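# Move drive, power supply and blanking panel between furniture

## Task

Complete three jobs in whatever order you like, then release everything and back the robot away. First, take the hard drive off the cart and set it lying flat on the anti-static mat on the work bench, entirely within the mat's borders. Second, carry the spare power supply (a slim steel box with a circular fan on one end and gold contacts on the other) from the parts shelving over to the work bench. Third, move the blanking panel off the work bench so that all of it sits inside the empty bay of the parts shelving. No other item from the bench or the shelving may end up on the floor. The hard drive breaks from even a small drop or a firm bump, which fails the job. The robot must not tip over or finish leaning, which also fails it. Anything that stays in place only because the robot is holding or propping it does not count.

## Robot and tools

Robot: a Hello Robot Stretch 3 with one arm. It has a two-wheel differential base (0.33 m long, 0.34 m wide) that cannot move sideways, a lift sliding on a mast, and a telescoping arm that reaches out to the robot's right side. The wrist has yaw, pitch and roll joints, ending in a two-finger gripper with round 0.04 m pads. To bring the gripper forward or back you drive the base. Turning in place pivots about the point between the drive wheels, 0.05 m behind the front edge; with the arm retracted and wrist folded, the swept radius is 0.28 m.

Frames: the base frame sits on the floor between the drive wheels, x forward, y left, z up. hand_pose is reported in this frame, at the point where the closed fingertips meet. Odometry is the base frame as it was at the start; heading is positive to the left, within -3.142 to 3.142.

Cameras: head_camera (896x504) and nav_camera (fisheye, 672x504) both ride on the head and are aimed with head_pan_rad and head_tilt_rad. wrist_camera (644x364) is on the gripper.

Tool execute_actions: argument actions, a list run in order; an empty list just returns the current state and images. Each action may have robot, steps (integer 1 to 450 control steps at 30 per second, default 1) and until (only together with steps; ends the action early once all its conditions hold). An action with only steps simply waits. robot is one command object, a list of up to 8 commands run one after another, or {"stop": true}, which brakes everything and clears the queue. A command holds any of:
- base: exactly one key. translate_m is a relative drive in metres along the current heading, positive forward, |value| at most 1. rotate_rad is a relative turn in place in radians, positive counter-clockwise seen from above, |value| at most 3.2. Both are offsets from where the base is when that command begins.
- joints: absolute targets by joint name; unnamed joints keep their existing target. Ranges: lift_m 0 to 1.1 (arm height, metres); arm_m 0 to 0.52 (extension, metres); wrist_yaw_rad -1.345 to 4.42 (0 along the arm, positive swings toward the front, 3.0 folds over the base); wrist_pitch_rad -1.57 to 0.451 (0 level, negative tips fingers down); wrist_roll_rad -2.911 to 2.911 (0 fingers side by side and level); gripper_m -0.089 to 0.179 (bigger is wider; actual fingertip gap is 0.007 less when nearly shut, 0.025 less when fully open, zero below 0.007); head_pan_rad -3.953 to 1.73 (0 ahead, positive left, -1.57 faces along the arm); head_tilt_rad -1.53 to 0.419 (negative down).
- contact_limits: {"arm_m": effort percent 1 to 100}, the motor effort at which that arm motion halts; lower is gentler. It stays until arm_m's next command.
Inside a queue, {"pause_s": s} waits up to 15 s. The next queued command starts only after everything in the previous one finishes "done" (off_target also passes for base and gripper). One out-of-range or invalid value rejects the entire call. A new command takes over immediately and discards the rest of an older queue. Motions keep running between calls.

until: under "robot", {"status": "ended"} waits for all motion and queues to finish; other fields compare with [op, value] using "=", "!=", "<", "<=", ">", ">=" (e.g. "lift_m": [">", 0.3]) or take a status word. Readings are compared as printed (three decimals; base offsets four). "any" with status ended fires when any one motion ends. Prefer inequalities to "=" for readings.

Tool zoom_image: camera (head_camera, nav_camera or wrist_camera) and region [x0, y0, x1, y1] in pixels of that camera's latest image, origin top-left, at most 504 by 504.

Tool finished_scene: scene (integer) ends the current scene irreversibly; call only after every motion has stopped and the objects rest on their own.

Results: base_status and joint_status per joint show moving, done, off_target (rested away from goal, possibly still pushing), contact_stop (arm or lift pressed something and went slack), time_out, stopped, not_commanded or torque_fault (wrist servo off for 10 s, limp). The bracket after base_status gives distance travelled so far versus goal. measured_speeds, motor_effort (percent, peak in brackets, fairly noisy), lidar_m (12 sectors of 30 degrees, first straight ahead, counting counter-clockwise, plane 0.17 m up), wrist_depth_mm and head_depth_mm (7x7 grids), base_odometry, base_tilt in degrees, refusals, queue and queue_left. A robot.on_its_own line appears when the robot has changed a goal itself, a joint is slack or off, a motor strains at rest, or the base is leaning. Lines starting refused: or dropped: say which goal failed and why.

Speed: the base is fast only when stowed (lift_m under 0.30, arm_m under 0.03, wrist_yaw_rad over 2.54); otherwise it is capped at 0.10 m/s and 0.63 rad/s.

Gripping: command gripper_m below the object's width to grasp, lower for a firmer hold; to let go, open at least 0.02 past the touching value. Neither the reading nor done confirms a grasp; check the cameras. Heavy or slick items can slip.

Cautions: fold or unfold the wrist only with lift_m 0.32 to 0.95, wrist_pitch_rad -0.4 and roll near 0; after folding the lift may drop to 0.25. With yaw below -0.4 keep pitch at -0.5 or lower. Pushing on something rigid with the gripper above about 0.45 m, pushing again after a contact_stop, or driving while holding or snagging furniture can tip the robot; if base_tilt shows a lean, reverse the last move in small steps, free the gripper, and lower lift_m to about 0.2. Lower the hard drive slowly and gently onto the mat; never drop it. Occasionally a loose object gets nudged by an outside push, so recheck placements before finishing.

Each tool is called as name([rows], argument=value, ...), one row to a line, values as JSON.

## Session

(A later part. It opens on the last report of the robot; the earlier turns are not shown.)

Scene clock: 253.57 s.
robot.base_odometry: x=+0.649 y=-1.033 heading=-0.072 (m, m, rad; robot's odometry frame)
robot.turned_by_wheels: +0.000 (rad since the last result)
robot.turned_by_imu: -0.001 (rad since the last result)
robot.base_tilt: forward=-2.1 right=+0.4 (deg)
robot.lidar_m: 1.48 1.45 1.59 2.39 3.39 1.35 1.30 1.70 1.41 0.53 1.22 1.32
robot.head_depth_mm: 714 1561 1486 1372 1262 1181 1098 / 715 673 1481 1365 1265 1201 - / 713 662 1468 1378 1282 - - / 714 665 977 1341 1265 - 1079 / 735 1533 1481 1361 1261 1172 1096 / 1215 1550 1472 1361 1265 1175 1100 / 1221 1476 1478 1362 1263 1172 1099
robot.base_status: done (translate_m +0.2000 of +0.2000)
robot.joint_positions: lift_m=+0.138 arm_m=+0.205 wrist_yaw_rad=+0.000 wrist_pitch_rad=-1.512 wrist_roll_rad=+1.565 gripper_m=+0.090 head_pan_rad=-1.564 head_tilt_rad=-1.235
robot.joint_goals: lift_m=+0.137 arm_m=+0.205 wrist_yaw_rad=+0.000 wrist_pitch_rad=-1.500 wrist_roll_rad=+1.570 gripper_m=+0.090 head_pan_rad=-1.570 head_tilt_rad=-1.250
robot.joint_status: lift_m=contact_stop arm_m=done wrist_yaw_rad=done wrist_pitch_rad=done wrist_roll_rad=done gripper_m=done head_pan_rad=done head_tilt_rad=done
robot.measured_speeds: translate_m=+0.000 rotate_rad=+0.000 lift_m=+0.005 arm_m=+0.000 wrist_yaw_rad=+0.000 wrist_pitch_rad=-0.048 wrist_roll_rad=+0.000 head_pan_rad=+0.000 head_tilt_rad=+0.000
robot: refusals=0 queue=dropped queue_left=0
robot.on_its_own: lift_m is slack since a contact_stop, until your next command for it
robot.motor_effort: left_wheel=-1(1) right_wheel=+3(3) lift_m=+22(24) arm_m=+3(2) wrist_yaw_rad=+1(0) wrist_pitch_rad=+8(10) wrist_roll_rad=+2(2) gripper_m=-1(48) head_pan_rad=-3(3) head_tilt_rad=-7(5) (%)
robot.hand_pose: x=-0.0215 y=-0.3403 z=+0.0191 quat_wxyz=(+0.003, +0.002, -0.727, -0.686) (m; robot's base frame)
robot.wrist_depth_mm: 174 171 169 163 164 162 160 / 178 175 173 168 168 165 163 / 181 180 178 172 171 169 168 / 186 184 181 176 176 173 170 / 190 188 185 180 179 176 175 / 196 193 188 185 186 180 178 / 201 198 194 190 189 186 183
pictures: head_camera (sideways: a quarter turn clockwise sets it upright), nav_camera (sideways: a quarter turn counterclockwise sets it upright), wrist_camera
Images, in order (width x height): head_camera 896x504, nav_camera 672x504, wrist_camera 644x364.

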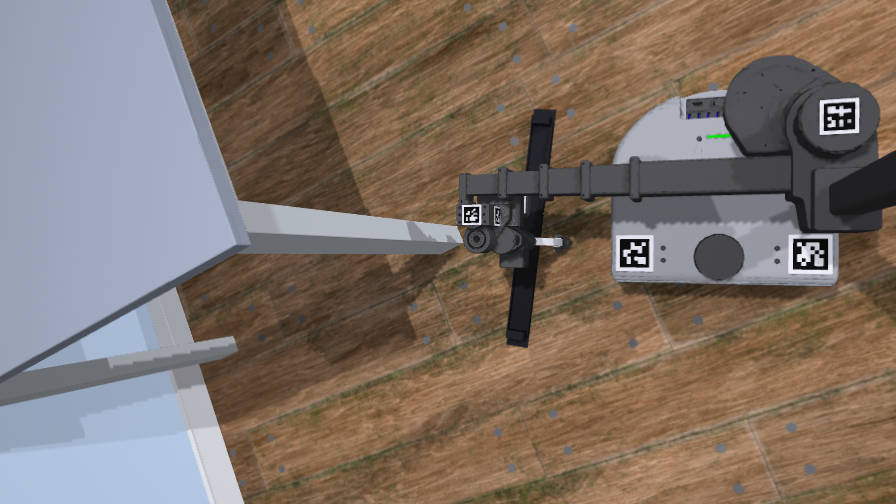

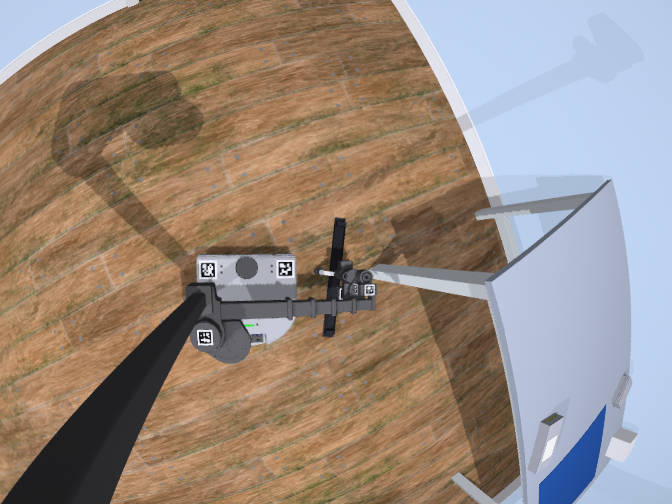

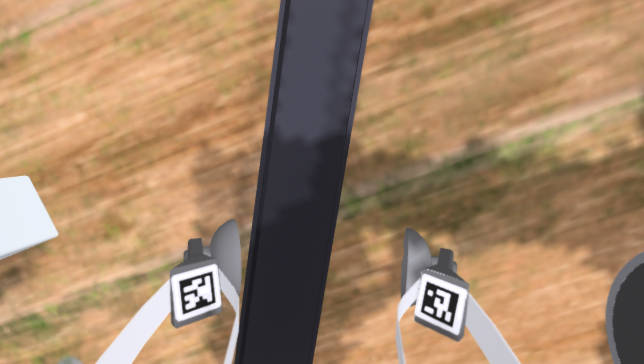

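execute_actions([
  {"robot":{"joints":{"arm_m":0.222}},"steps":30},
  {"robot":{"joints":{"gripper_m":-0.02}},"steps":60},
  {"robot":{"joints":{"lift_m":0.22}},"steps":50},
])

Scene clock: 258.40 s.
robot.base_odometry: x=+0.649 y=-1.033 heading=-0.072 (m, m, rad; robot's odometry frame)
robot.turned_by_wheels: +0.000 (rad since the last result)
robot.turned_by_imu: -0.001 (rad since the last result)
robot.base_tilt: forward=-2.0 right=+0.3 (deg)
robot.lidar_m: 1.47 1.45 1.59 2.40 3.37 1.35 1.30 1.70 1.41 0.49 1.22 1.32
robot.head_depth_mm: 714 1564 1482 1364 1267 1179 1097 / 715 674 1487 1363 1253 1203 - / 713 664 1469 1397 1263 - - / 715 662 981 1339 1261 - 1087 / 733 1540 1476 1364 1247 1177 1100 / 1218 1547 1474 1365 1263 1174 1100 / 1223 1482 1478 1361 1261 1176 1100
robot.base_status: done (translate_m +0.2000 of +0.2000)
robot.joint_positions: lift_m=+0.220 arm_m=+0.222 wrist_yaw_rad=-0.001 wrist_pitch_rad=-1.499 wrist_roll_rad=+1.570 gripper_m=-0.013 head_pan_rad=-1.564 head_tilt_rad=-1.235
robot.joint_goals: lift_m=+0.220 arm_m=+0.222 wrist_yaw_rad=+0.000 wrist_pitch_rad=-1.500 wrist_roll_rad=+1.570 gripper_m=-0.014 head_pan_rad=-1.570 head_tilt_rad=-1.250
robot.joint_status: lift_m=done arm_m=done wrist_yaw_rad=done wrist_pitch_rad=done wrist_roll_rad=done gripper_m=done head_pan_rad=done head_tilt_rad=done
robot.measured_speeds: translate_m=+0.000 rotate_rad=+0.000 lift_m=+0.000 arm_m=+0.000 wrist_yaw_rad=+0.000 wrist_pitch_rad=+0.000 wrist_roll_rad=+0.000 head_pan_rad=+0.000 head_tilt_rad=+0.000
robot: refusals=0 queue=done queue_left=0
robot.on_its_own: gripper_m is held at -0.014, not at your -0.020, by its stall guard, which is not easing now
robot.motor_effort: left_wheel=-2(2) right_wheel=+4(4) lift_m=+31(32) arm_m=+3(10) wrist_yaw_rad=+1(2) wrist_pitch_rad=+0(28) wrist_roll_rad=+0(2) gripper_m=-20(100) head_pan_rad=-3(3) head_tilt_rad=-6(6) (%)
robot.hand_pose: x=-0.0215 y=-0.3607 z=+0.1012 quat_wxyz=(+0.000, +0.000, -0.732, -0.682) (m; robot's base frame)
robot.wrist_depth_mm: 259 253 249 170 240 236 233 / 268 260 255 173 245 243 237 / 272 266 263 177 249 244 243 / 272 264 266 181 257 253 248 / 177 278 274 184 263 260 - / 293 286 279 190 266 265 - / 298 293 285 193 276 268 267
pictures: head_camera (sideways: a quarter turn clockwise sets it upright), nav_camera (sideways: a quarter turn counterclockwise sets it upright), wrist_camera
Images, in order (width x height): head_camera 896x504, nav_camera 672x504, wrist_camera 644x364.

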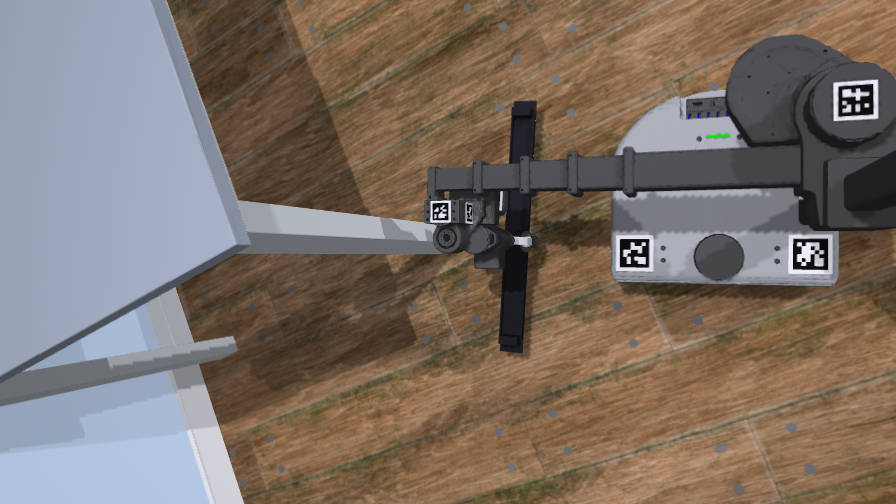

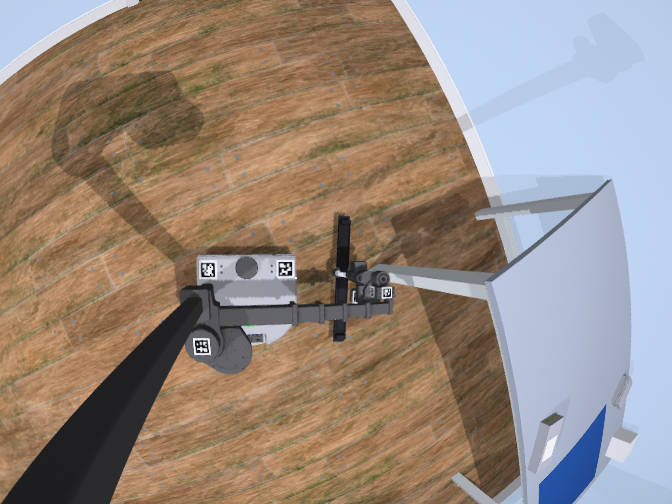

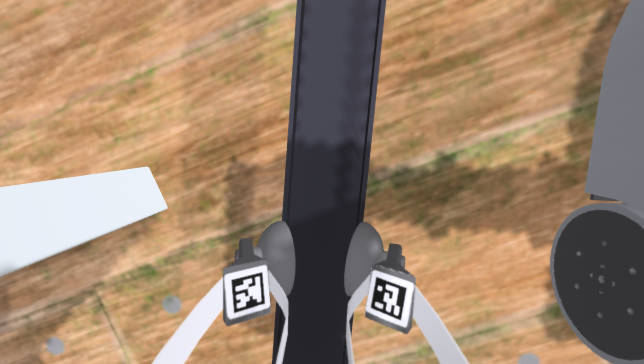

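execute_actions([
  {"robot":[{"joints":{"arm_m":0.05}},{"base":{"rotate_rad":1.86},"joints":{"lift_m":0.5}},{"base":{"translate_m":1.0},"joints":{"lift_m":0.68,"wrist_pitch_rad":-0.95,"head_pan_rad":0,"head_tilt_rad":-0.6}},{"base":{"translate_m":1.0}},{"base":{"translate_m":0.25}},{"base":{"rotate_rad":1.35},"joints":{"head_pan_rad":-1.0}}],"steps":450,"until":{"robot":{"status":"ended"}}},
  {"steps":450,"until":{"robot":{"status":"ended"}}},
  {"steps":300,"until":{"robot":{"status":"ended"}}},
])

Scene clock: 295.20 s.
robot.base_odometry: x=+0.164 y=+1.164 heading=+3.138 (m, m, rad; robot's odometry frame)
robot.turned_by_wheels: +3.210 (rad since the last result)
robot.turned_by_imu: +3.194 (rad since the last result)
robot.base_tilt: forward=-2.1 right=+0.4 (deg)
robot.lidar_m: 1.76 1.41 1.48 2.70 2.82 1.46 1.20 0.74 0.84 1.32 1.31 1.06
robot.head_depth_mm: 1047 1147 1267 1421 1601 1474 1236 / 1066 1173 1296 1448 1646 1478 1231 / 1090 1199 1337 1501 1681 1482 1235 / 1111 1226 1372 1542 1713 1476 1235 / 1138 1261 1404 1591 1762 1471 1233 / 1164 1287 1451 1600 1752 1472 1238 / 1156 1272 1463 1559 1632 1442 1235
robot.base_status: done (rotate_rad +1.3498 of +1.3500)
robot.joint_positions: lift_m=+0.680 arm_m=+0.050 wrist_yaw_rad=-0.001 wrist_pitch_rad=-0.960 wrist_roll_rad=+1.570 gripper_m=-0.014 head_pan_rad=-0.993 head_tilt_rad=-0.606
robot.joint_goals: lift_m=+0.680 arm_m=+0.050 wrist_yaw_rad=+0.000 wrist_pitch_rad=-0.950 wrist_roll_rad=+1.570 gripper_m=-0.014 head_pan_rad=-1.000 head_tilt_rad=-0.600
robot.joint_status: lift_m=done arm_m=done wrist_yaw_rad=done wrist_pitch_rad=done wrist_roll_rad=done gripper_m=done head_pan_rad=done head_tilt_rad=done
robot.measured_speeds: translate_m=+0.000 rotate_rad=+0.000 lift_m=+0.000 arm_m=+0.000 wrist_yaw_rad=+0.000 wrist_pitch_rad=+0.000 wrist_roll_rad=+0.000 head_pan_rad=+0.000 head_tilt_rad=+0.000
robot: refusals=0 queue=done queue_left=0
robot.on_its_own: gripper_m is held at -0.014, not at your -0.020, by its stall guard, which is not easing now
robot.motor_effort: left_wheel=-2(3) right_wheel=+3(7) lift_m=+30(32) arm_m=-2(5) wrist_yaw_rad=+1(2) wrist_pitch_rad=+6(34) wrist_roll_rad=+0(0) gripper_m=-8(24) head_pan_rad=-2(46) head_tilt_rad=+3(32) (%)
robot.hand_pose: x=-0.0216 y=-0.3222 z=+0.5946 quat_wxyz=(+0.001, +0.000, -0.887, -0.462) (m; robot's base frame)
robot.wrist_depth_mm: - - - 867 739 613 542 / - - - 846 726 618 565 / 961 - - 882 734 625 578 / 949 - - 899 741 637 - / 913 - - 899 753 663 589 / 868 - - - 742 651 562 / 835 996 - 969 744 657 575
pictures: head_camera (sideways: a quarter turn clockwise sets it upright), nav_camera (sideways: a quarter turn counterclockwise sets it upright), wrist_camera
Images, in order (width x height): head_camera 896x504, nav_camera 672x504, wrist_camera 644x364.

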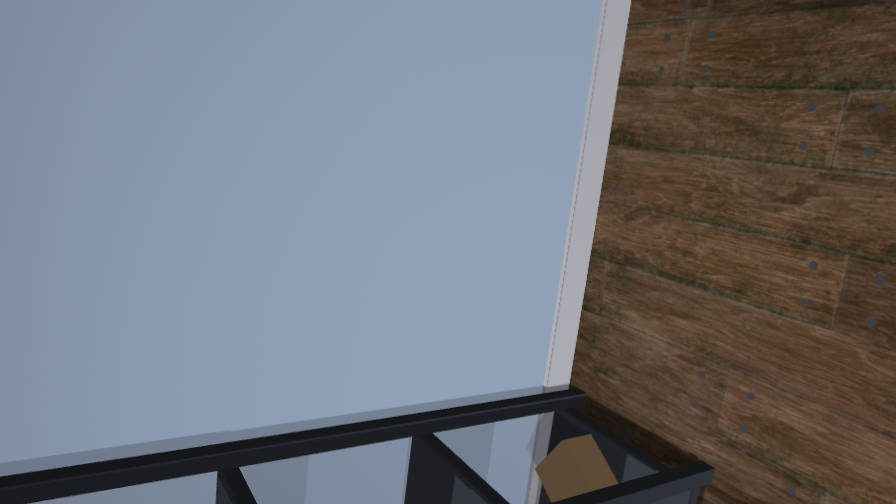

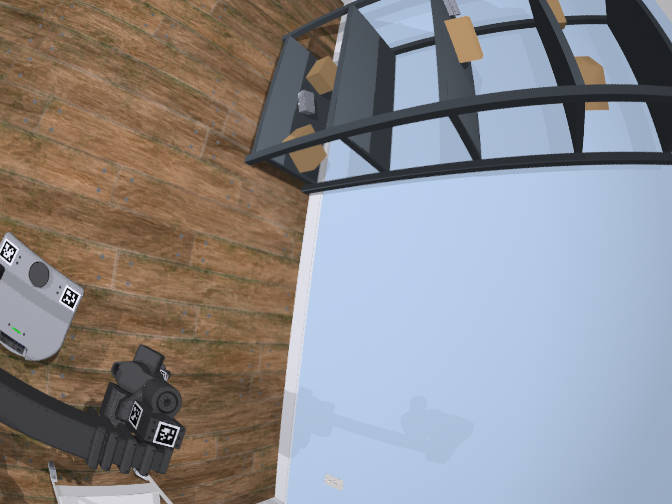

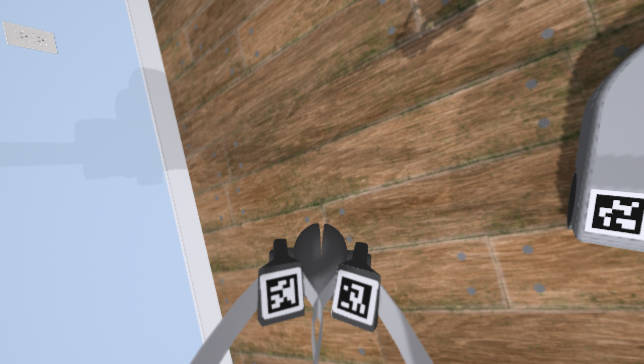

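execute_actions([
  {"robot":{"joints":{"head_pan_rad":1.4,"head_tilt_rad":-0.65}},"steps":90,"until":{"robot":{"status":"ended"}}},
])

Scene clock: 296.90 s.
robot.base_odometry: x=+0.164 y=+1.164 heading=+3.138 (m, m, rad; robot's odometry frame)
robot.turned_by_wheels: +0.000 (rad since the last result)
robot.turned_by_imu: +0.000 (rad since the last result)
robot.base_tilt: forward=-2.1 right=+0.2 (deg)
robot.lidar_m: 1.76 1.41 1.48 2.70 2.82 1.46 1.20 0.74 0.84 1.31 1.31 1.06
robot.head_depth_mm: 1476 1582 1710 1845 1763 1431 1208 / 3210 1842 1978 2104 1757 1445 1215 / 3546 3877 3211 2269 1768 1441 1215 / 3429 3802 3222 2288 1769 1437 1214 / 3244 3498 3258 2272 1761 1445 1210 / 3057 3362 3215 2277 1755 1431 1210 / 2910 2824 3022 2268 1767 1435 1205
robot.base_status: done (rotate_rad +1.3498 of +1.3500)
robot.joint_positions: lift_m=+0.680 arm_m=+0.050 wrist_yaw_rad=-0.001 wrist_pitch_rad=-0.960 wrist_roll_rad=+1.570 gripper_m=-0.014 head_pan_rad=+1.393 head_tilt_rad=-0.642
robot.joint_goals: lift_m=+0.680 arm_m=+0.050 wrist_yaw_rad=+0.000 wrist_pitch_rad=-0.950 wrist_roll_rad=+1.570 gripper_m=-0.014 head_pan_rad=+1.400 head_tilt_rad=-0.650
robot.joint_status: lift_m=done arm_m=done wrist_yaw_rad=done wrist_pitch_rad=done wrist_roll_rad=done gripper_m=done head_pan_rad=done head_tilt_rad=done
robot.measured_speeds: translate_m=+0.000 rotate_rad=+0.000 lift_m=+0.000 arm_m=+0.000 wrist_yaw_rad=+0.000 wrist_pitch_rad=+0.000 wrist_roll_rad=+0.000 head_pan_rad=+0.000 head_tilt_rad=+0.000
robot: refusals=0 queue=done queue_left=0
robot.on_its_own: gripper_m is held at -0.014, not at your -0.020, by its stall guard, which is not easing now
robot.motor_effort: left_wheel=-2(2) right_wheel=+3(3) lift_m=+30(30) arm_m=-1(2) wrist_yaw_rad=+1(1) wrist_pitch_rad=+6(5) wrist_roll_rad=+0(0) gripper_m=-7(7) head_pan_rad=+4(47) head_tilt_rad=-4(11) (%)
robot.hand_pose: x=-0.0216 y=-0.3222 z=+0.5946 quat_wxyz=(+0.001, +0.000, -0.887, -0.462) (m; robot's base frame)
robot.wrist_depth_mm: - - - 884 712 610 543 / 972 - - 886 714 617 556 / 979 - - 881 765 627 565 / 949 - - 919 738 637 - / 892 - - 905 771 655 572 / 858 - - - 771 658 561 / 871 - - 989 756 691 584
pictures: head_camera (sideways: a quarter turn clockwise sets it upright), nav_camera (sideways: a quarter turn counterclockwise sets it upright), wrist_camera
Images, in order (width x height): head_camera 896x504, nav_camera 672x504, wrist_camera 644x364.

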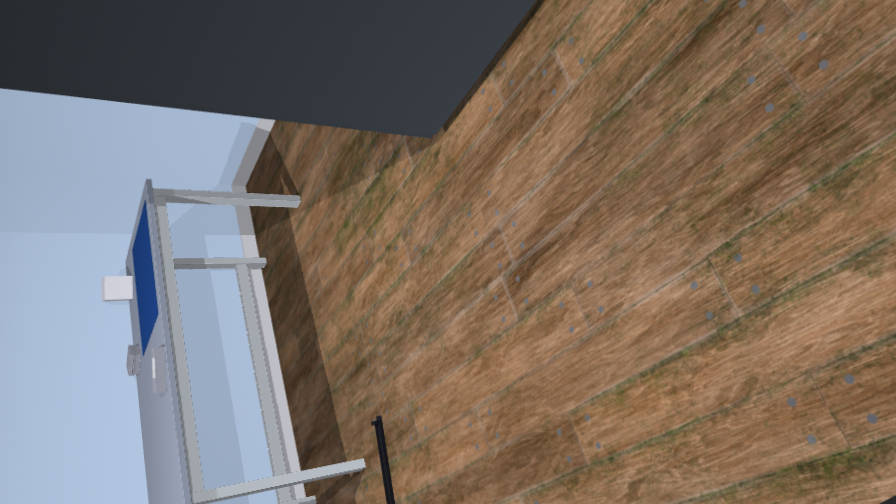

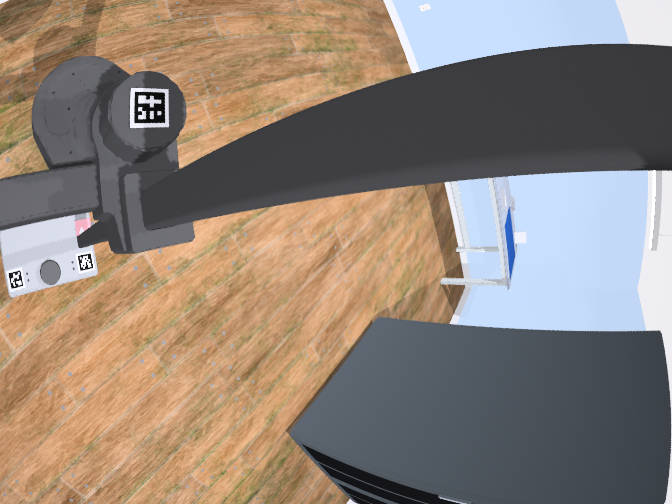

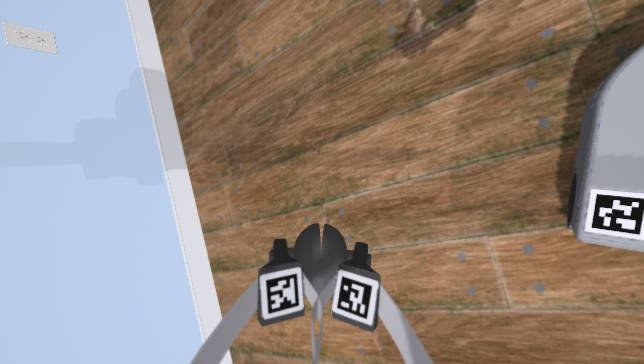

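execute_actions([
  {"robot":[{"base":{"rotate_rad":-1.35},"joints":{"lift_m":0.45,"wrist_pitch_rad":-1.5,"gripper_m":0.09,"head_pan_rad":-1.9,"head_tilt_rad":-0.95}},{"base":{"translate_m":-1.0}},{"base":{"translate_m":-0.8}}],"steps":450,"until":{"robot":{"status":"ended"}}},
  {"steps":450,"until":{"robot":{"status":"ended"}}},
])

Scene clock: 320.17 s.
robot.base_odometry: x=+0.552 y=-0.594 heading=+1.788 (m, m, rad; robot's odometry frame)
robot.turned_by_wheels: -1.350 (rad since the last result)
robot.turned_by_imu: -1.352 (rad since the last result)
robot.base_tilt: forward=-2.1 right=+0.3 (deg)
robot.lidar_m: 3.06 2.61 1.20 1.16 1.94 1.67 0.92 1.68 1.52 1.42 1.43 1.80
robot.head_depth_mm: 1674 2016 1949 1634 1410 1231 1107 / 1554 1857 1960 1639 1410 1243 1119 / 1471 1734 1940 1639 1409 1259 - / 1400 1637 1865 1622 1410 1279 - / 1322 1549 1806 1630 1408 1260 1099 / 1269 1469 1731 1636 1405 1236 1100 / 1228 1405 1650 1629 1406 1234 1100
robot.base_status: done (translate_m -0.8000 of -0.8000)
robot.joint_positions: lift_m=+0.450 arm_m=+0.050 wrist_yaw_rad=-0.001 wrist_pitch_rad=-1.492 wrist_roll_rad=+1.570 gripper_m=+0.090 head_pan_rad=-1.893 head_tilt_rad=-0.939
robot.joint_goals: lift_m=+0.450 arm_m=+0.050 wrist_yaw_rad=+0.000 wrist_pitch_rad=-1.500 wrist_roll_rad=+1.570 gripper_m=+0.090 head_pan_rad=-1.900 head_tilt_rad=-0.950
robot.joint_status: lift_m=done arm_m=done wrist_yaw_rad=done wrist_pitch_rad=done wrist_roll_rad=done gripper_m=done head_pan_rad=done head_tilt_rad=done
robot.measured_speeds: translate_m=+0.000 rotate_rad=+0.000 lift_m=+0.000 arm_m=+0.000 wrist_yaw_rad=+0.000 wrist_pitch_rad=+0.000 wrist_roll_rad=+0.000 head_pan_rad=+0.000 head_tilt_rad=+0.000
robot: refusals=0 queue=done queue_left=0
robot.motor_effort: left_wheel=+3(7) right_wheel=-3(8) lift_m=+24(31) arm_m=-2(2) wrist_yaw_rad=+2(1) wrist_pitch_rad=-4(5) wrist_roll_rad=+0(0) gripper_m=-1(78) head_pan_rad=-3(46) head_tilt_rad=-5(24) (%)
robot.hand_pose: x=-0.0215 y=-0.1912 z=+0.3315 quat_wxyz=(+0.000, +0.000, -0.734, -0.679) (m; robot's base frame)
robot.wrist_depth_mm: 499 489 477 466 - - - / 519 494 491 485 - - - / 517 510 499 496 - - - / 538 531 518 499 - - - / 546 538 525 510 - - - / 567 562 537 528 519 503 501 / 573 565 558 546 540 513 513
pictures: head_camera (sideways: a quarter turn clockwise sets it upright), nav_camera (sideways: a quarter turn counterclockwise sets it upright), wrist_camera
Images, in order (width x height): head_camera 896x504, nav_camera 672x504, wrist_camera 644x364.

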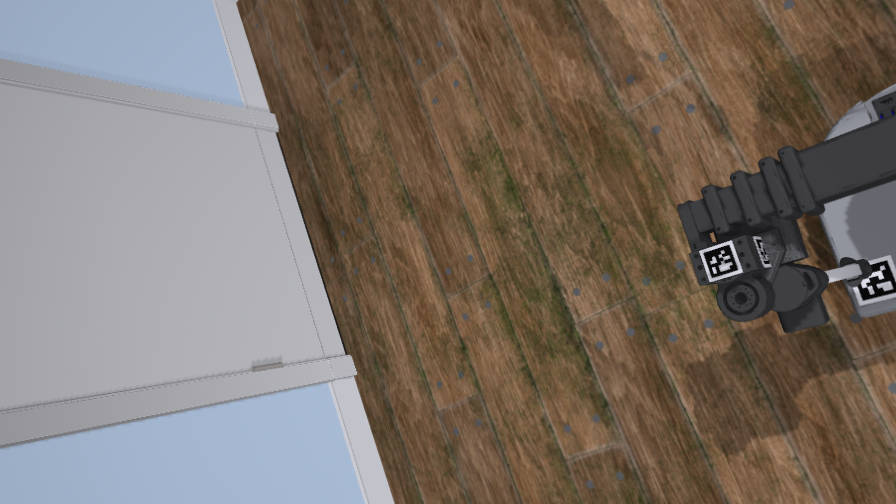

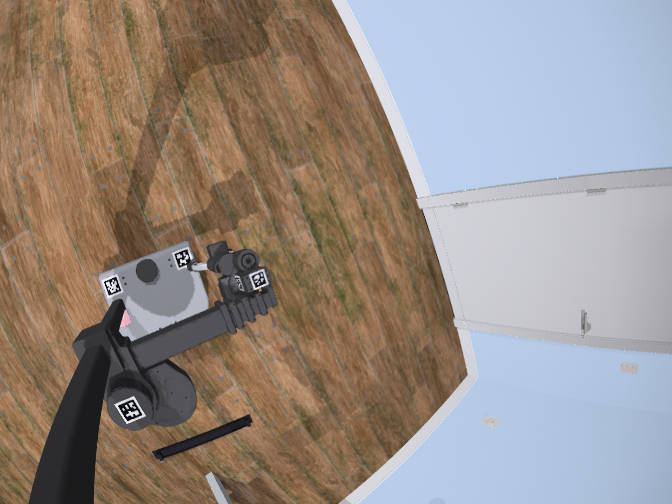

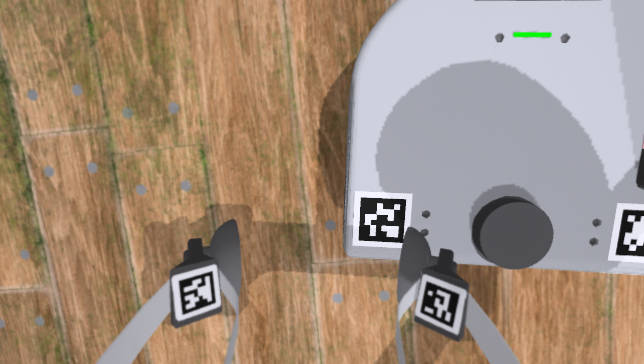

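execute_actions([
  {"robot":[{"base":{"rotate_rad":-1.6},"joints":{"head_pan_rad":-1.57,"head_tilt_rad":-1.15}},{"joints":{"arm_m":0.22,"lift_m":0.3}}],"steps":450,"until":{"robot":{"status":"ended"}}},
])

Scene clock: 326.20 s.
robot.base_odometry: x=+0.552 y=-0.594 heading=+0.188 (m, m, rad; robot's odometry frame)
robot.turned_by_wheels: -1.600 (rad since the last result)
robot.turned_by_imu: -1.592 (rad since the last result)
robot.base_tilt: forward=-2.1 right=+0.3 (deg)
robot.lidar_m: 1.42 1.43 1.77 3.05 3.01 1.22 1.16 1.92 1.68 0.92 1.68 1.53
robot.head_depth_mm: 934 1802 1586 1433 1297 1187 1117 / 915 1801 1597 1431 1297 1198 - / 972 1699 1543 1452 1280 - - / 1645 1813 1595 1448 1275 1223 - / 1641 1807 1586 1432 1300 1184 1094 / 1615 1782 1588 1431 1297 1186 1089 / 1583 1753 1589 1426 1294 1184 1090
robot.base_status: done (rotate_rad -1.5998 of -1.6000)
robot.joint_positions: lift_m=+0.300 arm_m=+0.220 wrist_yaw_rad=-0.001 wrist_pitch_rad=-1.493 wrist_roll_rad=+1.570 gripper_m=+0.090 head_pan_rad=-1.577 head_tilt_rad=-1.136
robot.joint_goals: lift_m=+0.300 arm_m=+0.220 wrist_yaw_rad=+0.000 wrist_pitch_rad=-1.500 wrist_roll_rad=+1.570 gripper_m=+0.090 head_pan_rad=-1.570 head_tilt_rad=-1.150
robot.joint_status: lift_m=done arm_m=done wrist_yaw_rad=done wrist_pitch_rad=done wrist_roll_rad=done gripper_m=done head_pan_rad=done head_tilt_rad=done
robot.measured_speeds: translate_m=+0.000 rotate_rad=+0.000 lift_m=+0.000 arm_m=+0.000 wrist_yaw_rad=+0.000 wrist_pitch_rad=+0.000 wrist_roll_rad=+0.000 head_pan_rad=+0.000 head_tilt_rad=+0.000
robot: refusals=0 queue=done queue_left=0
robot.motor_effort: left_wheel=+3(7) right_wheel=-3(6) lift_m=+24(23) arm_m=+3(5) wrist_yaw_rad=+2(1) wrist_pitch_rad=-3(4) wrist_roll_rad=+0(0) gripper_m=-1(0) head_pan_rad=+4(28) head_tilt_rad=-6(19) (%)
robot.hand_pose: x=-0.0215 y=-0.3603 z=+0.1815 quat_wxyz=(+0.000, +0.000, -0.734, -0.679) (m; robot's base frame)
robot.wrist_depth_mm: 341 336 327 321 315 313 - / 350 346 336 331 324 316 - / 355 348 344 339 329 321 - / 368 363 355 344 341 333 - / 372 365 359 353 347 345 - / 382 380 368 363 361 348 - / 405 393 383 369 364 354 348
pictures: head_camera (sideways: a quarter turn clockwise sets it upright), nav_camera (sideways: a quarter turn counterclockwise sets it upright), wrist_camera
Images, in order (width x height): head_camera 896x504, nav_camera 672x504, wrist_camera 644x364.

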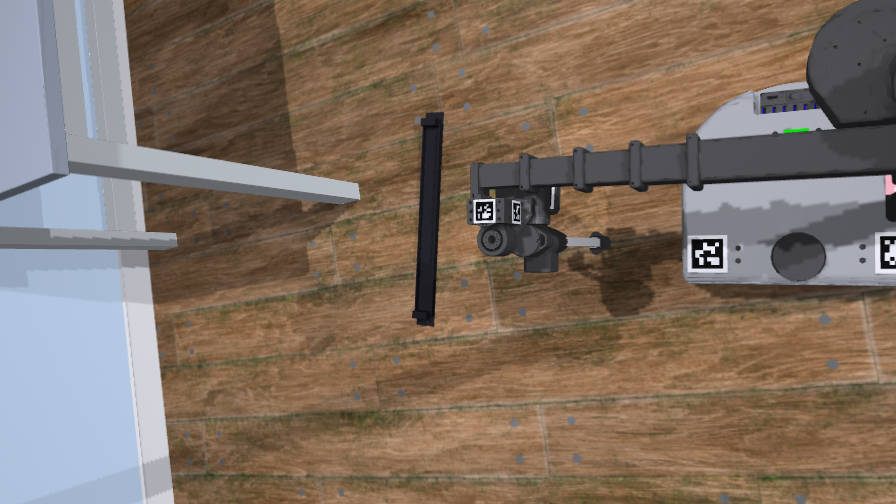

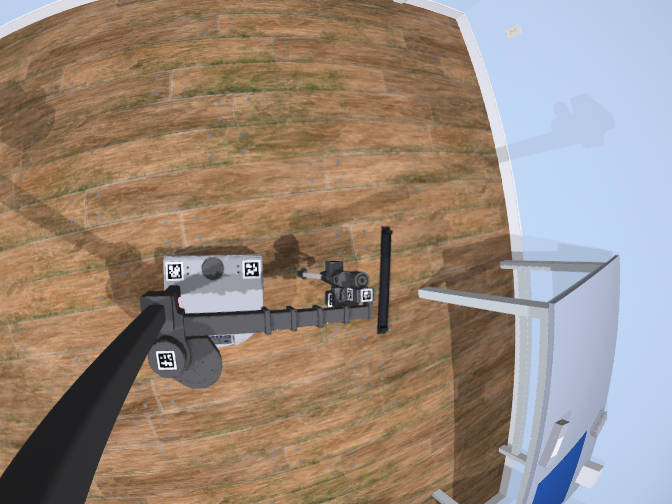

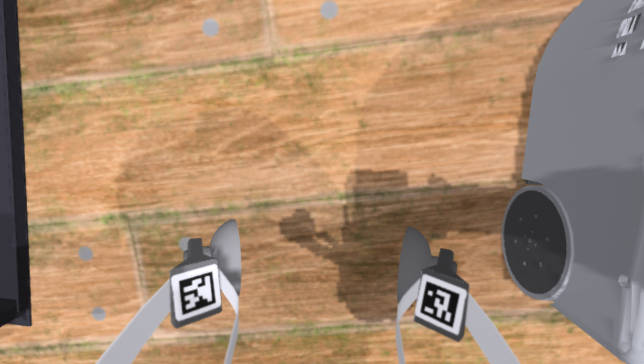

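execute_actions([
  {"robot":[{"base":{"translate_m":-0.05},"joints":{"arm_m":0.5,"wrist_pitch_rad":-1.42}},{"joints":{"lift_m":0.2}}],"steps":200,"until":{"robot":{"status":"ended"}}},
])

Scene clock: 331.13 s.
robot.base_odometry: x=+0.503 y=-0.603 heading=+0.188 (m, m, rad; robot's odometry frame)
robot.turned_by_wheels: +0.000 (rad since the last result)
robot.turned_by_imu: -0.001 (rad since the last result)
robot.base_tilt: forward=-2.1 right=+0.4 (deg)
robot.lidar_m: 1.47 1.48 1.84 3.05 2.61 1.16 1.11 1.88 1.69 0.92 1.68 1.58
robot.head_depth_mm: 944 1807 1605 1437 1297 1183 1101 / 925 1793 1593 1432 1294 1204 - / 887 1708 1571 1428 1305 - - / 1630 1768 1623 1407 1301 1224 - / 1646 1785 1594 1426 1296 1182 1089 / 1626 1784 1588 1435 1287 1186 1092 / 1587 1785 1587 1424 1300 1185 1091
robot.base_status: done (translate_m -0.0500 of -0.0500)
robot.joint_positions: lift_m=+0.200 arm_m=+0.500 wrist_yaw_rad=-0.001 wrist_pitch_rad=-1.420 wrist_roll_rad=+1.570 gripper_m=+0.090 head_pan_rad=-1.577 head_tilt_rad=-1.136
robot.joint_goals: lift_m=+0.200 arm_m=+0.500 wrist_yaw_rad=+0.000 wrist_pitch_rad=-1.420 wrist_roll_rad=+1.570 gripper_m=+0.090 head_pan_rad=-1.570 head_tilt_rad=-1.150
robot.joint_status: lift_m=done arm_m=done wrist_yaw_rad=done wrist_pitch_rad=done wrist_roll_rad=done gripper_m=done head_pan_rad=done head_tilt_rad=done
robot.measured_speeds: translate_m=+0.000 rotate_rad=+0.000 lift_m=+0.000 arm_m=+0.000 wrist_yaw_rad=+0.000 wrist_pitch_rad=+0.000 wrist_roll_rad=+0.000 head_pan_rad=+0.000 head_tilt_rad=+0.000
robot: refusals=0 queue=done queue_left=0
robot.motor_effort: left_wheel=+3(3) right_wheel=-3(7) lift_m=+24(24) arm_m=+3(3) wrist_yaw_rad=+1(1) wrist_pitch_rad=+0(4) wrist_roll_rad=+0(0) gripper_m=+0(0) head_pan_rad=+4(4) head_tilt_rad=-5(6) (%)
robot.hand_pose: x=-0.0216 y=-0.6591 z=+0.0819 quat_wxyz=(+0.000, +0.000, -0.758, -0.652) (m; robot's base frame)
robot.wrist_depth_mm: 255 247 233 225 216 209 204 / 260 251 237 231 222 213 207 / 270 257 243 237 225 217 209 / 278 263 248 241 231 222 213 / 282 271 254 246 237 229 221 / 293 279 259 252 246 230 224 / 300 286 266 258 250 236 230
pictures: head_camera (sideways: a quarter turn clockwise sets it upright), nav_camera (sideways: a quarter turn counterclockwise sets it upright), wrist_camera
Images, in order (width x height): head_camera 896x504, nav_camera 672x504, wrist_camera 644x364.

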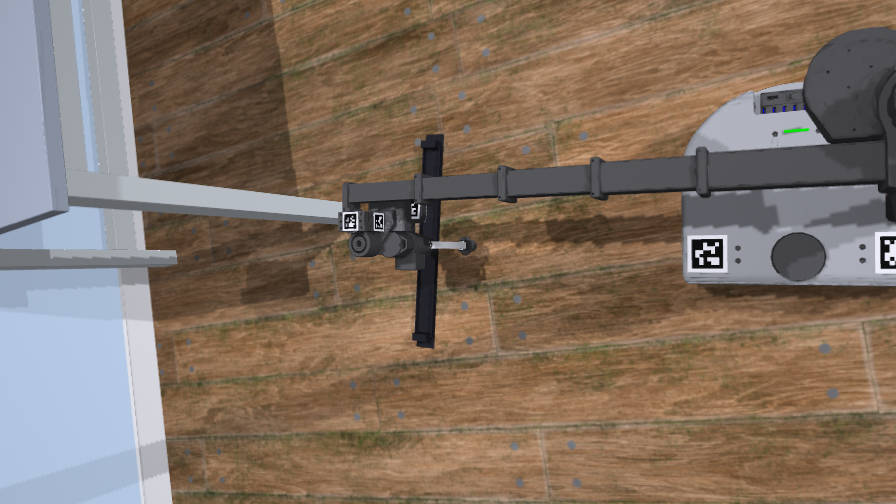

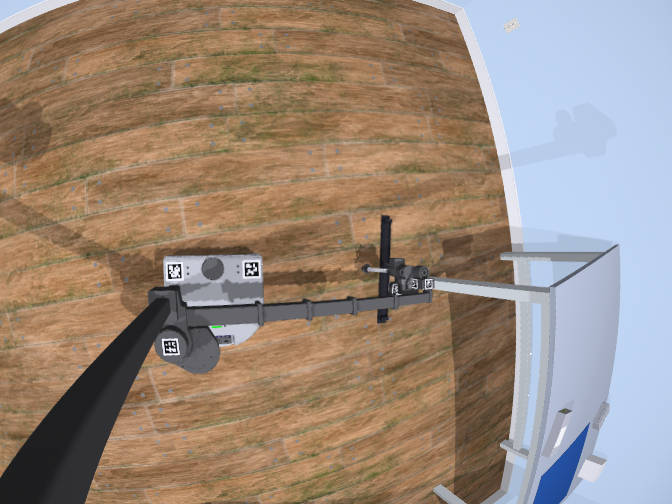

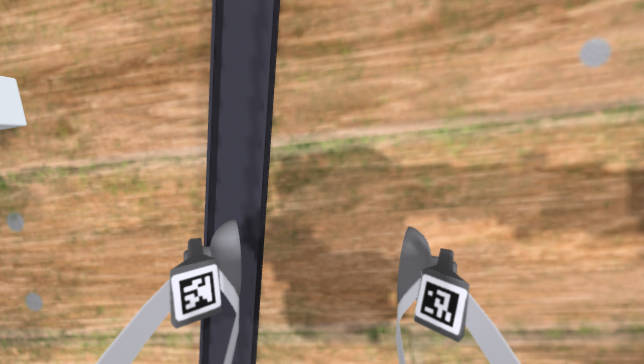

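execute_actions([
  {"robot":{"joints":{"arm_m":0.52,"wrist_pitch_rad":-1.3,"gripper_m":0.13}},"steps":40},
  {"robot":{"joints":{"lift_m":0.11}},"steps":60,"until":{"robot":{"status":"ended"}}},
])

Scene clock: 333.43 s.
robot.base_odometry: x=+0.503 y=-0.603 heading=+0.188 (m, m, rad; robot's odometry frame)
robot.turned_by_wheels: +0.000 (rad since the last result)
robot.turned_by_imu: -0.001 (rad since the last result)
robot.base_tilt: forward=-2.1 right=+0.3 (deg)
robot.lidar_m: 1.47 1.48 1.83 3.05 2.61 1.16 1.11 1.88 1.69 0.92 1.69 1.59
robot.head_depth_mm: 945 1806 1596 1437 1295 1187 1101 / 925 1798 1589 1432 1295 1200 - / 887 1699 1566 1435 1300 - - / 1633 1770 1595 1404 1291 1221 - / 1650 1816 1582 1427 1296 1188 1093 / 1623 1802 1585 1430 1294 1179 1093 / 1601 1777 1588 1434 1290 1183 1090
robot.base_status: done (translate_m -0.0500 of -0.0500)
robot.joint_positions: lift_m=+0.142 arm_m=+0.520 wrist_yaw_rad=-0.001 wrist_pitch_rad=-1.328 wrist_roll_rad=+1.570 gripper_m=+0.130 head_pan_rad=-1.576 head_tilt_rad=-1.137
robot.joint_goals: lift_m=+0.142 arm_m=+0.520 wrist_yaw_rad=+0.000 wrist_pitch_rad=-1.300 wrist_roll_rad=+1.570 gripper_m=+0.130 head_pan_rad=-1.570 head_tilt_rad=-1.150
robot.joint_status: lift_m=contact_stop arm_m=done wrist_yaw_rad=done wrist_pitch_rad=done wrist_roll_rad=done gripper_m=done head_pan_rad=done head_tilt_rad=done
robot.measured_speeds: translate_m=+0.000 rotate_rad=-0.002 lift_m=+0.007 arm_m=+0.000 wrist_yaw_rad=+0.000 wrist_pitch_rad=-0.168 wrist_roll_rad=+0.000 head_pan_rad=+0.000 head_tilt_rad=+0.000
robot: refusals=0 queue=dropped queue_left=0
robot.on_its_own: lift_m is slack since a contact_stop, until your next command for it (your +0.110 is given up)
robot.motor_effort: left_wheel=+1(3) right_wheel=+2(3) lift_m=+18(23) arm_m=+3(6) wrist_yaw_rad=+1(1) wrist_pitch_rad=+20(20) wrist_roll_rad=+0(0) gripper_m=-2(80) head_pan_rad=+4(4) head_tilt_rad=-6(6) (%)
robot.hand_pose: x=-0.0216 y=-0.7026 z=+0.0260 quat_wxyz=(+0.000, +0.000, -0.787, -0.617) (m; robot's base frame)
robot.wrist_depth_mm: 216 203 187 173 163 154 146 / 221 206 192 177 167 156 148 / 227 214 195 181 170 161 150 / 234 218 201 184 174 164 153 / 243 228 204 190 177 166 156 / 249 234 210 195 183 166 159 / 259 234 211 198 186 176 162
pictures: head_camera (sideways: a quarter turn clockwise sets it upright), nav_camera (sideways: a quarter turn counterclockwise sets it upright), wrist_camera
Images, in order (width x height): head_camera 896x504, nav_camera 672x504, wrist_camera 644x364.

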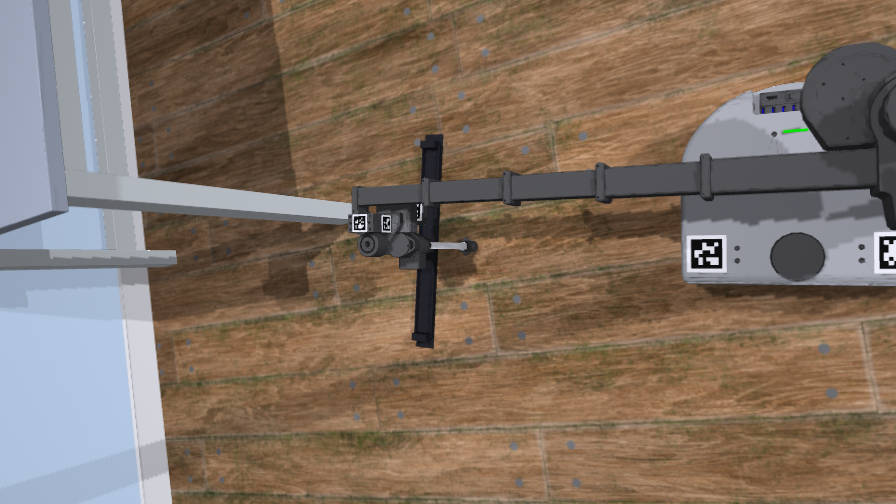

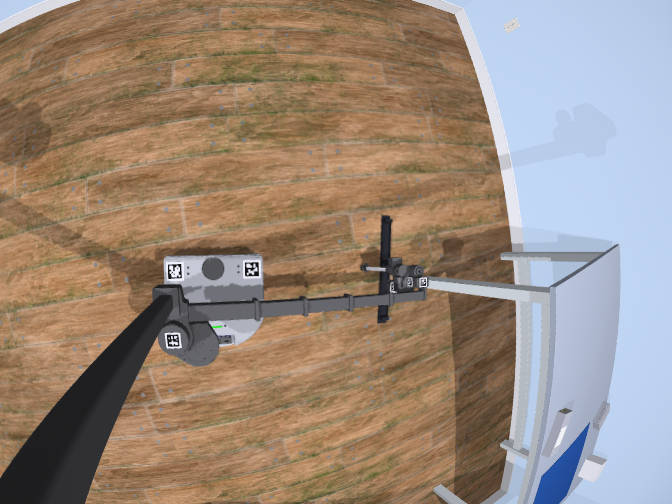

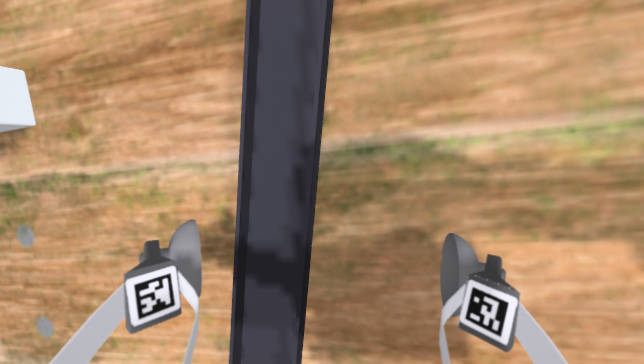

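execute_actions([
  {"robot":{"joints":{"wrist_pitch_rad":-1.5,"lift_m":0.15}},"steps":40},
  {"robot":{"joints":{"lift_m":0.125}},"steps":30},
  {"robot":{"joints":{"arm_m":0.47}},"steps":40},
  {"robot":{"joints":{"gripper_m":-0.03}},"steps":70},
  {"robot":{"joints":{"lift_m":0.22}},"steps":50},
])

Scene clock: 341.33 s.
robot.base_odometry: x=+0.503 y=-0.603 heading=+0.188 (m, m, rad; robot's odometry frame)
robot.turned_by_wheels: +0.000 (rad since the last result)
robot.turned_by_imu: -0.001 (rad since the last result)
robot.base_tilt: forward=-2.1 right=+0.3 (deg)
robot.lidar_m: 1.46 1.48 1.83 3.04 2.60 1.16 1.11 1.88 1.69 0.92 1.69 1.58
robot.head_depth_mm: 942 1800 1597 1429 1302 1186 1107 / 923 1795 1595 1440 1301 1199 - / 884 1702 1574 1431 1295 - - / 1619 1775 1607 1405 1292 1225 - / 1654 1793 1589 1433 1297 1184 1091 / 1620 1791 1593 1426 1291 1183 1091 / 1593 1772 1588 1431 1298 1187 1088
robot.base_status: done (translate_m -0.0500 of -0.0500)
robot.joint_positions: lift_m=+0.220 arm_m=+0.470 wrist_yaw_rad=-0.001 wrist_pitch_rad=-1.499 wrist_roll_rad=+1.570 gripper_m=-0.029 head_pan_rad=-1.576 head_tilt_rad=-1.137
robot.joint_goals: lift_m=+0.220 arm_m=+0.470 wrist_yaw_rad=+0.000 wrist_pitch_rad=-1.500 wrist_roll_rad=+1.570 gripper_m=-0.030 head_pan_rad=-1.570 head_tilt_rad=-1.150
robot.joint_status: lift_m=done arm_m=done wrist_yaw_rad=done wrist_pitch_rad=done wrist_roll_rad=done gripper_m=done head_pan_rad=done head_tilt_rad=done
robot.measured_speeds: translate_m=+0.000 rotate_rad=+0.000 lift_m=+0.000 arm_m=+0.000 wrist_yaw_rad=+0.000 wrist_pitch_rad=+0.000 wrist_roll_rad=+0.000 head_pan_rad=+0.000 head_tilt_rad=+0.000
robot: refusals=0 queue=done queue_left=0
robot.motor_effort: left_wheel=+1(2) right_wheel=-1(2) lift_m=+31(32) arm_m=-1(3) wrist_yaw_rad=+1(1) wrist_pitch_rad=+0(43) wrist_roll_rad=+0(0) gripper_m=-13(88) head_pan_rad=+4(3) head_tilt_rad=-6(5) (%)
robot.hand_pose: x=-0.0215 y=-0.6092 z=+0.1012 quat_wxyz=(+0.000, +0.000, -0.732, -0.682) (m; robot's base frame)
robot.wrist_depth_mm: 257 251 249 245 240 234 233 / 263 257 252 249 246 241 236 / 271 265 256 251 251 246 243 / 276 268 263 262 258 254 247 / 282 276 269 265 262 257 250 / 292 282 277 - 267 263 261 / 298 294 288 282 274 271 264
pictures: head_camera (sideways: a quarter turn clockwise sets it upright), nav_camera (sideways: a quarter turn counterclockwise sets it upright), wrist_camera
replaced: robot.lift_m: its motion had ended contact_stop
Images, in order (width x height): head_camera 896x504, nav_camera 672x504, wrist_camera 644x364.

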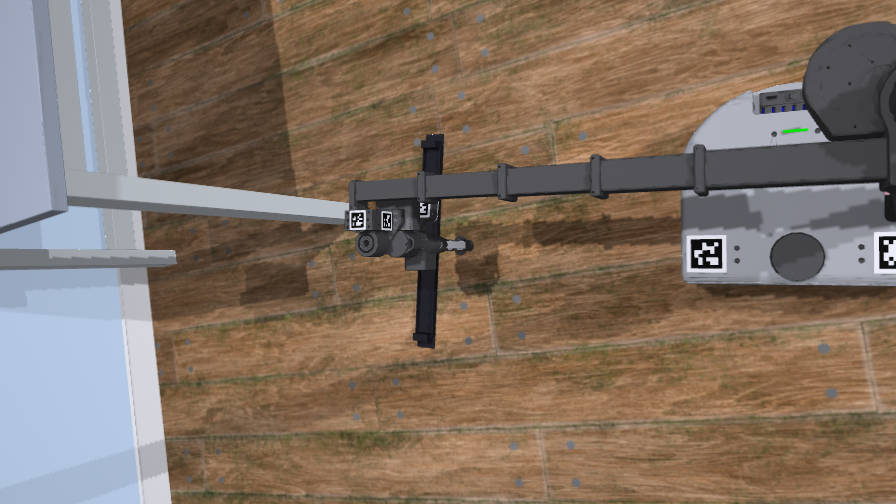

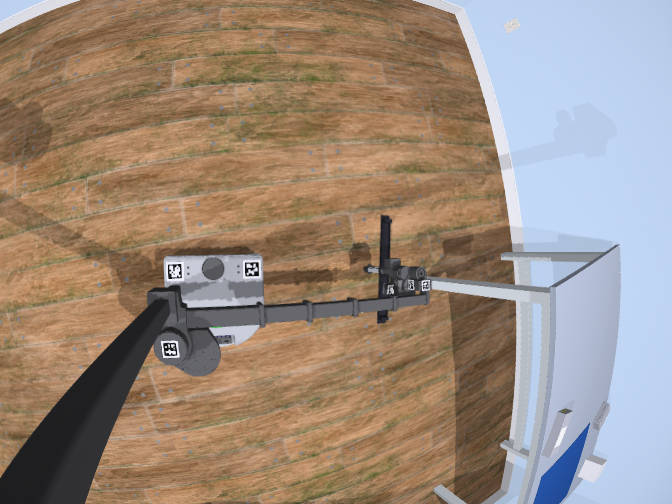

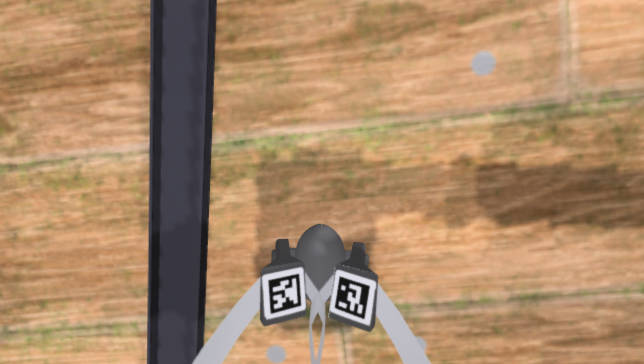

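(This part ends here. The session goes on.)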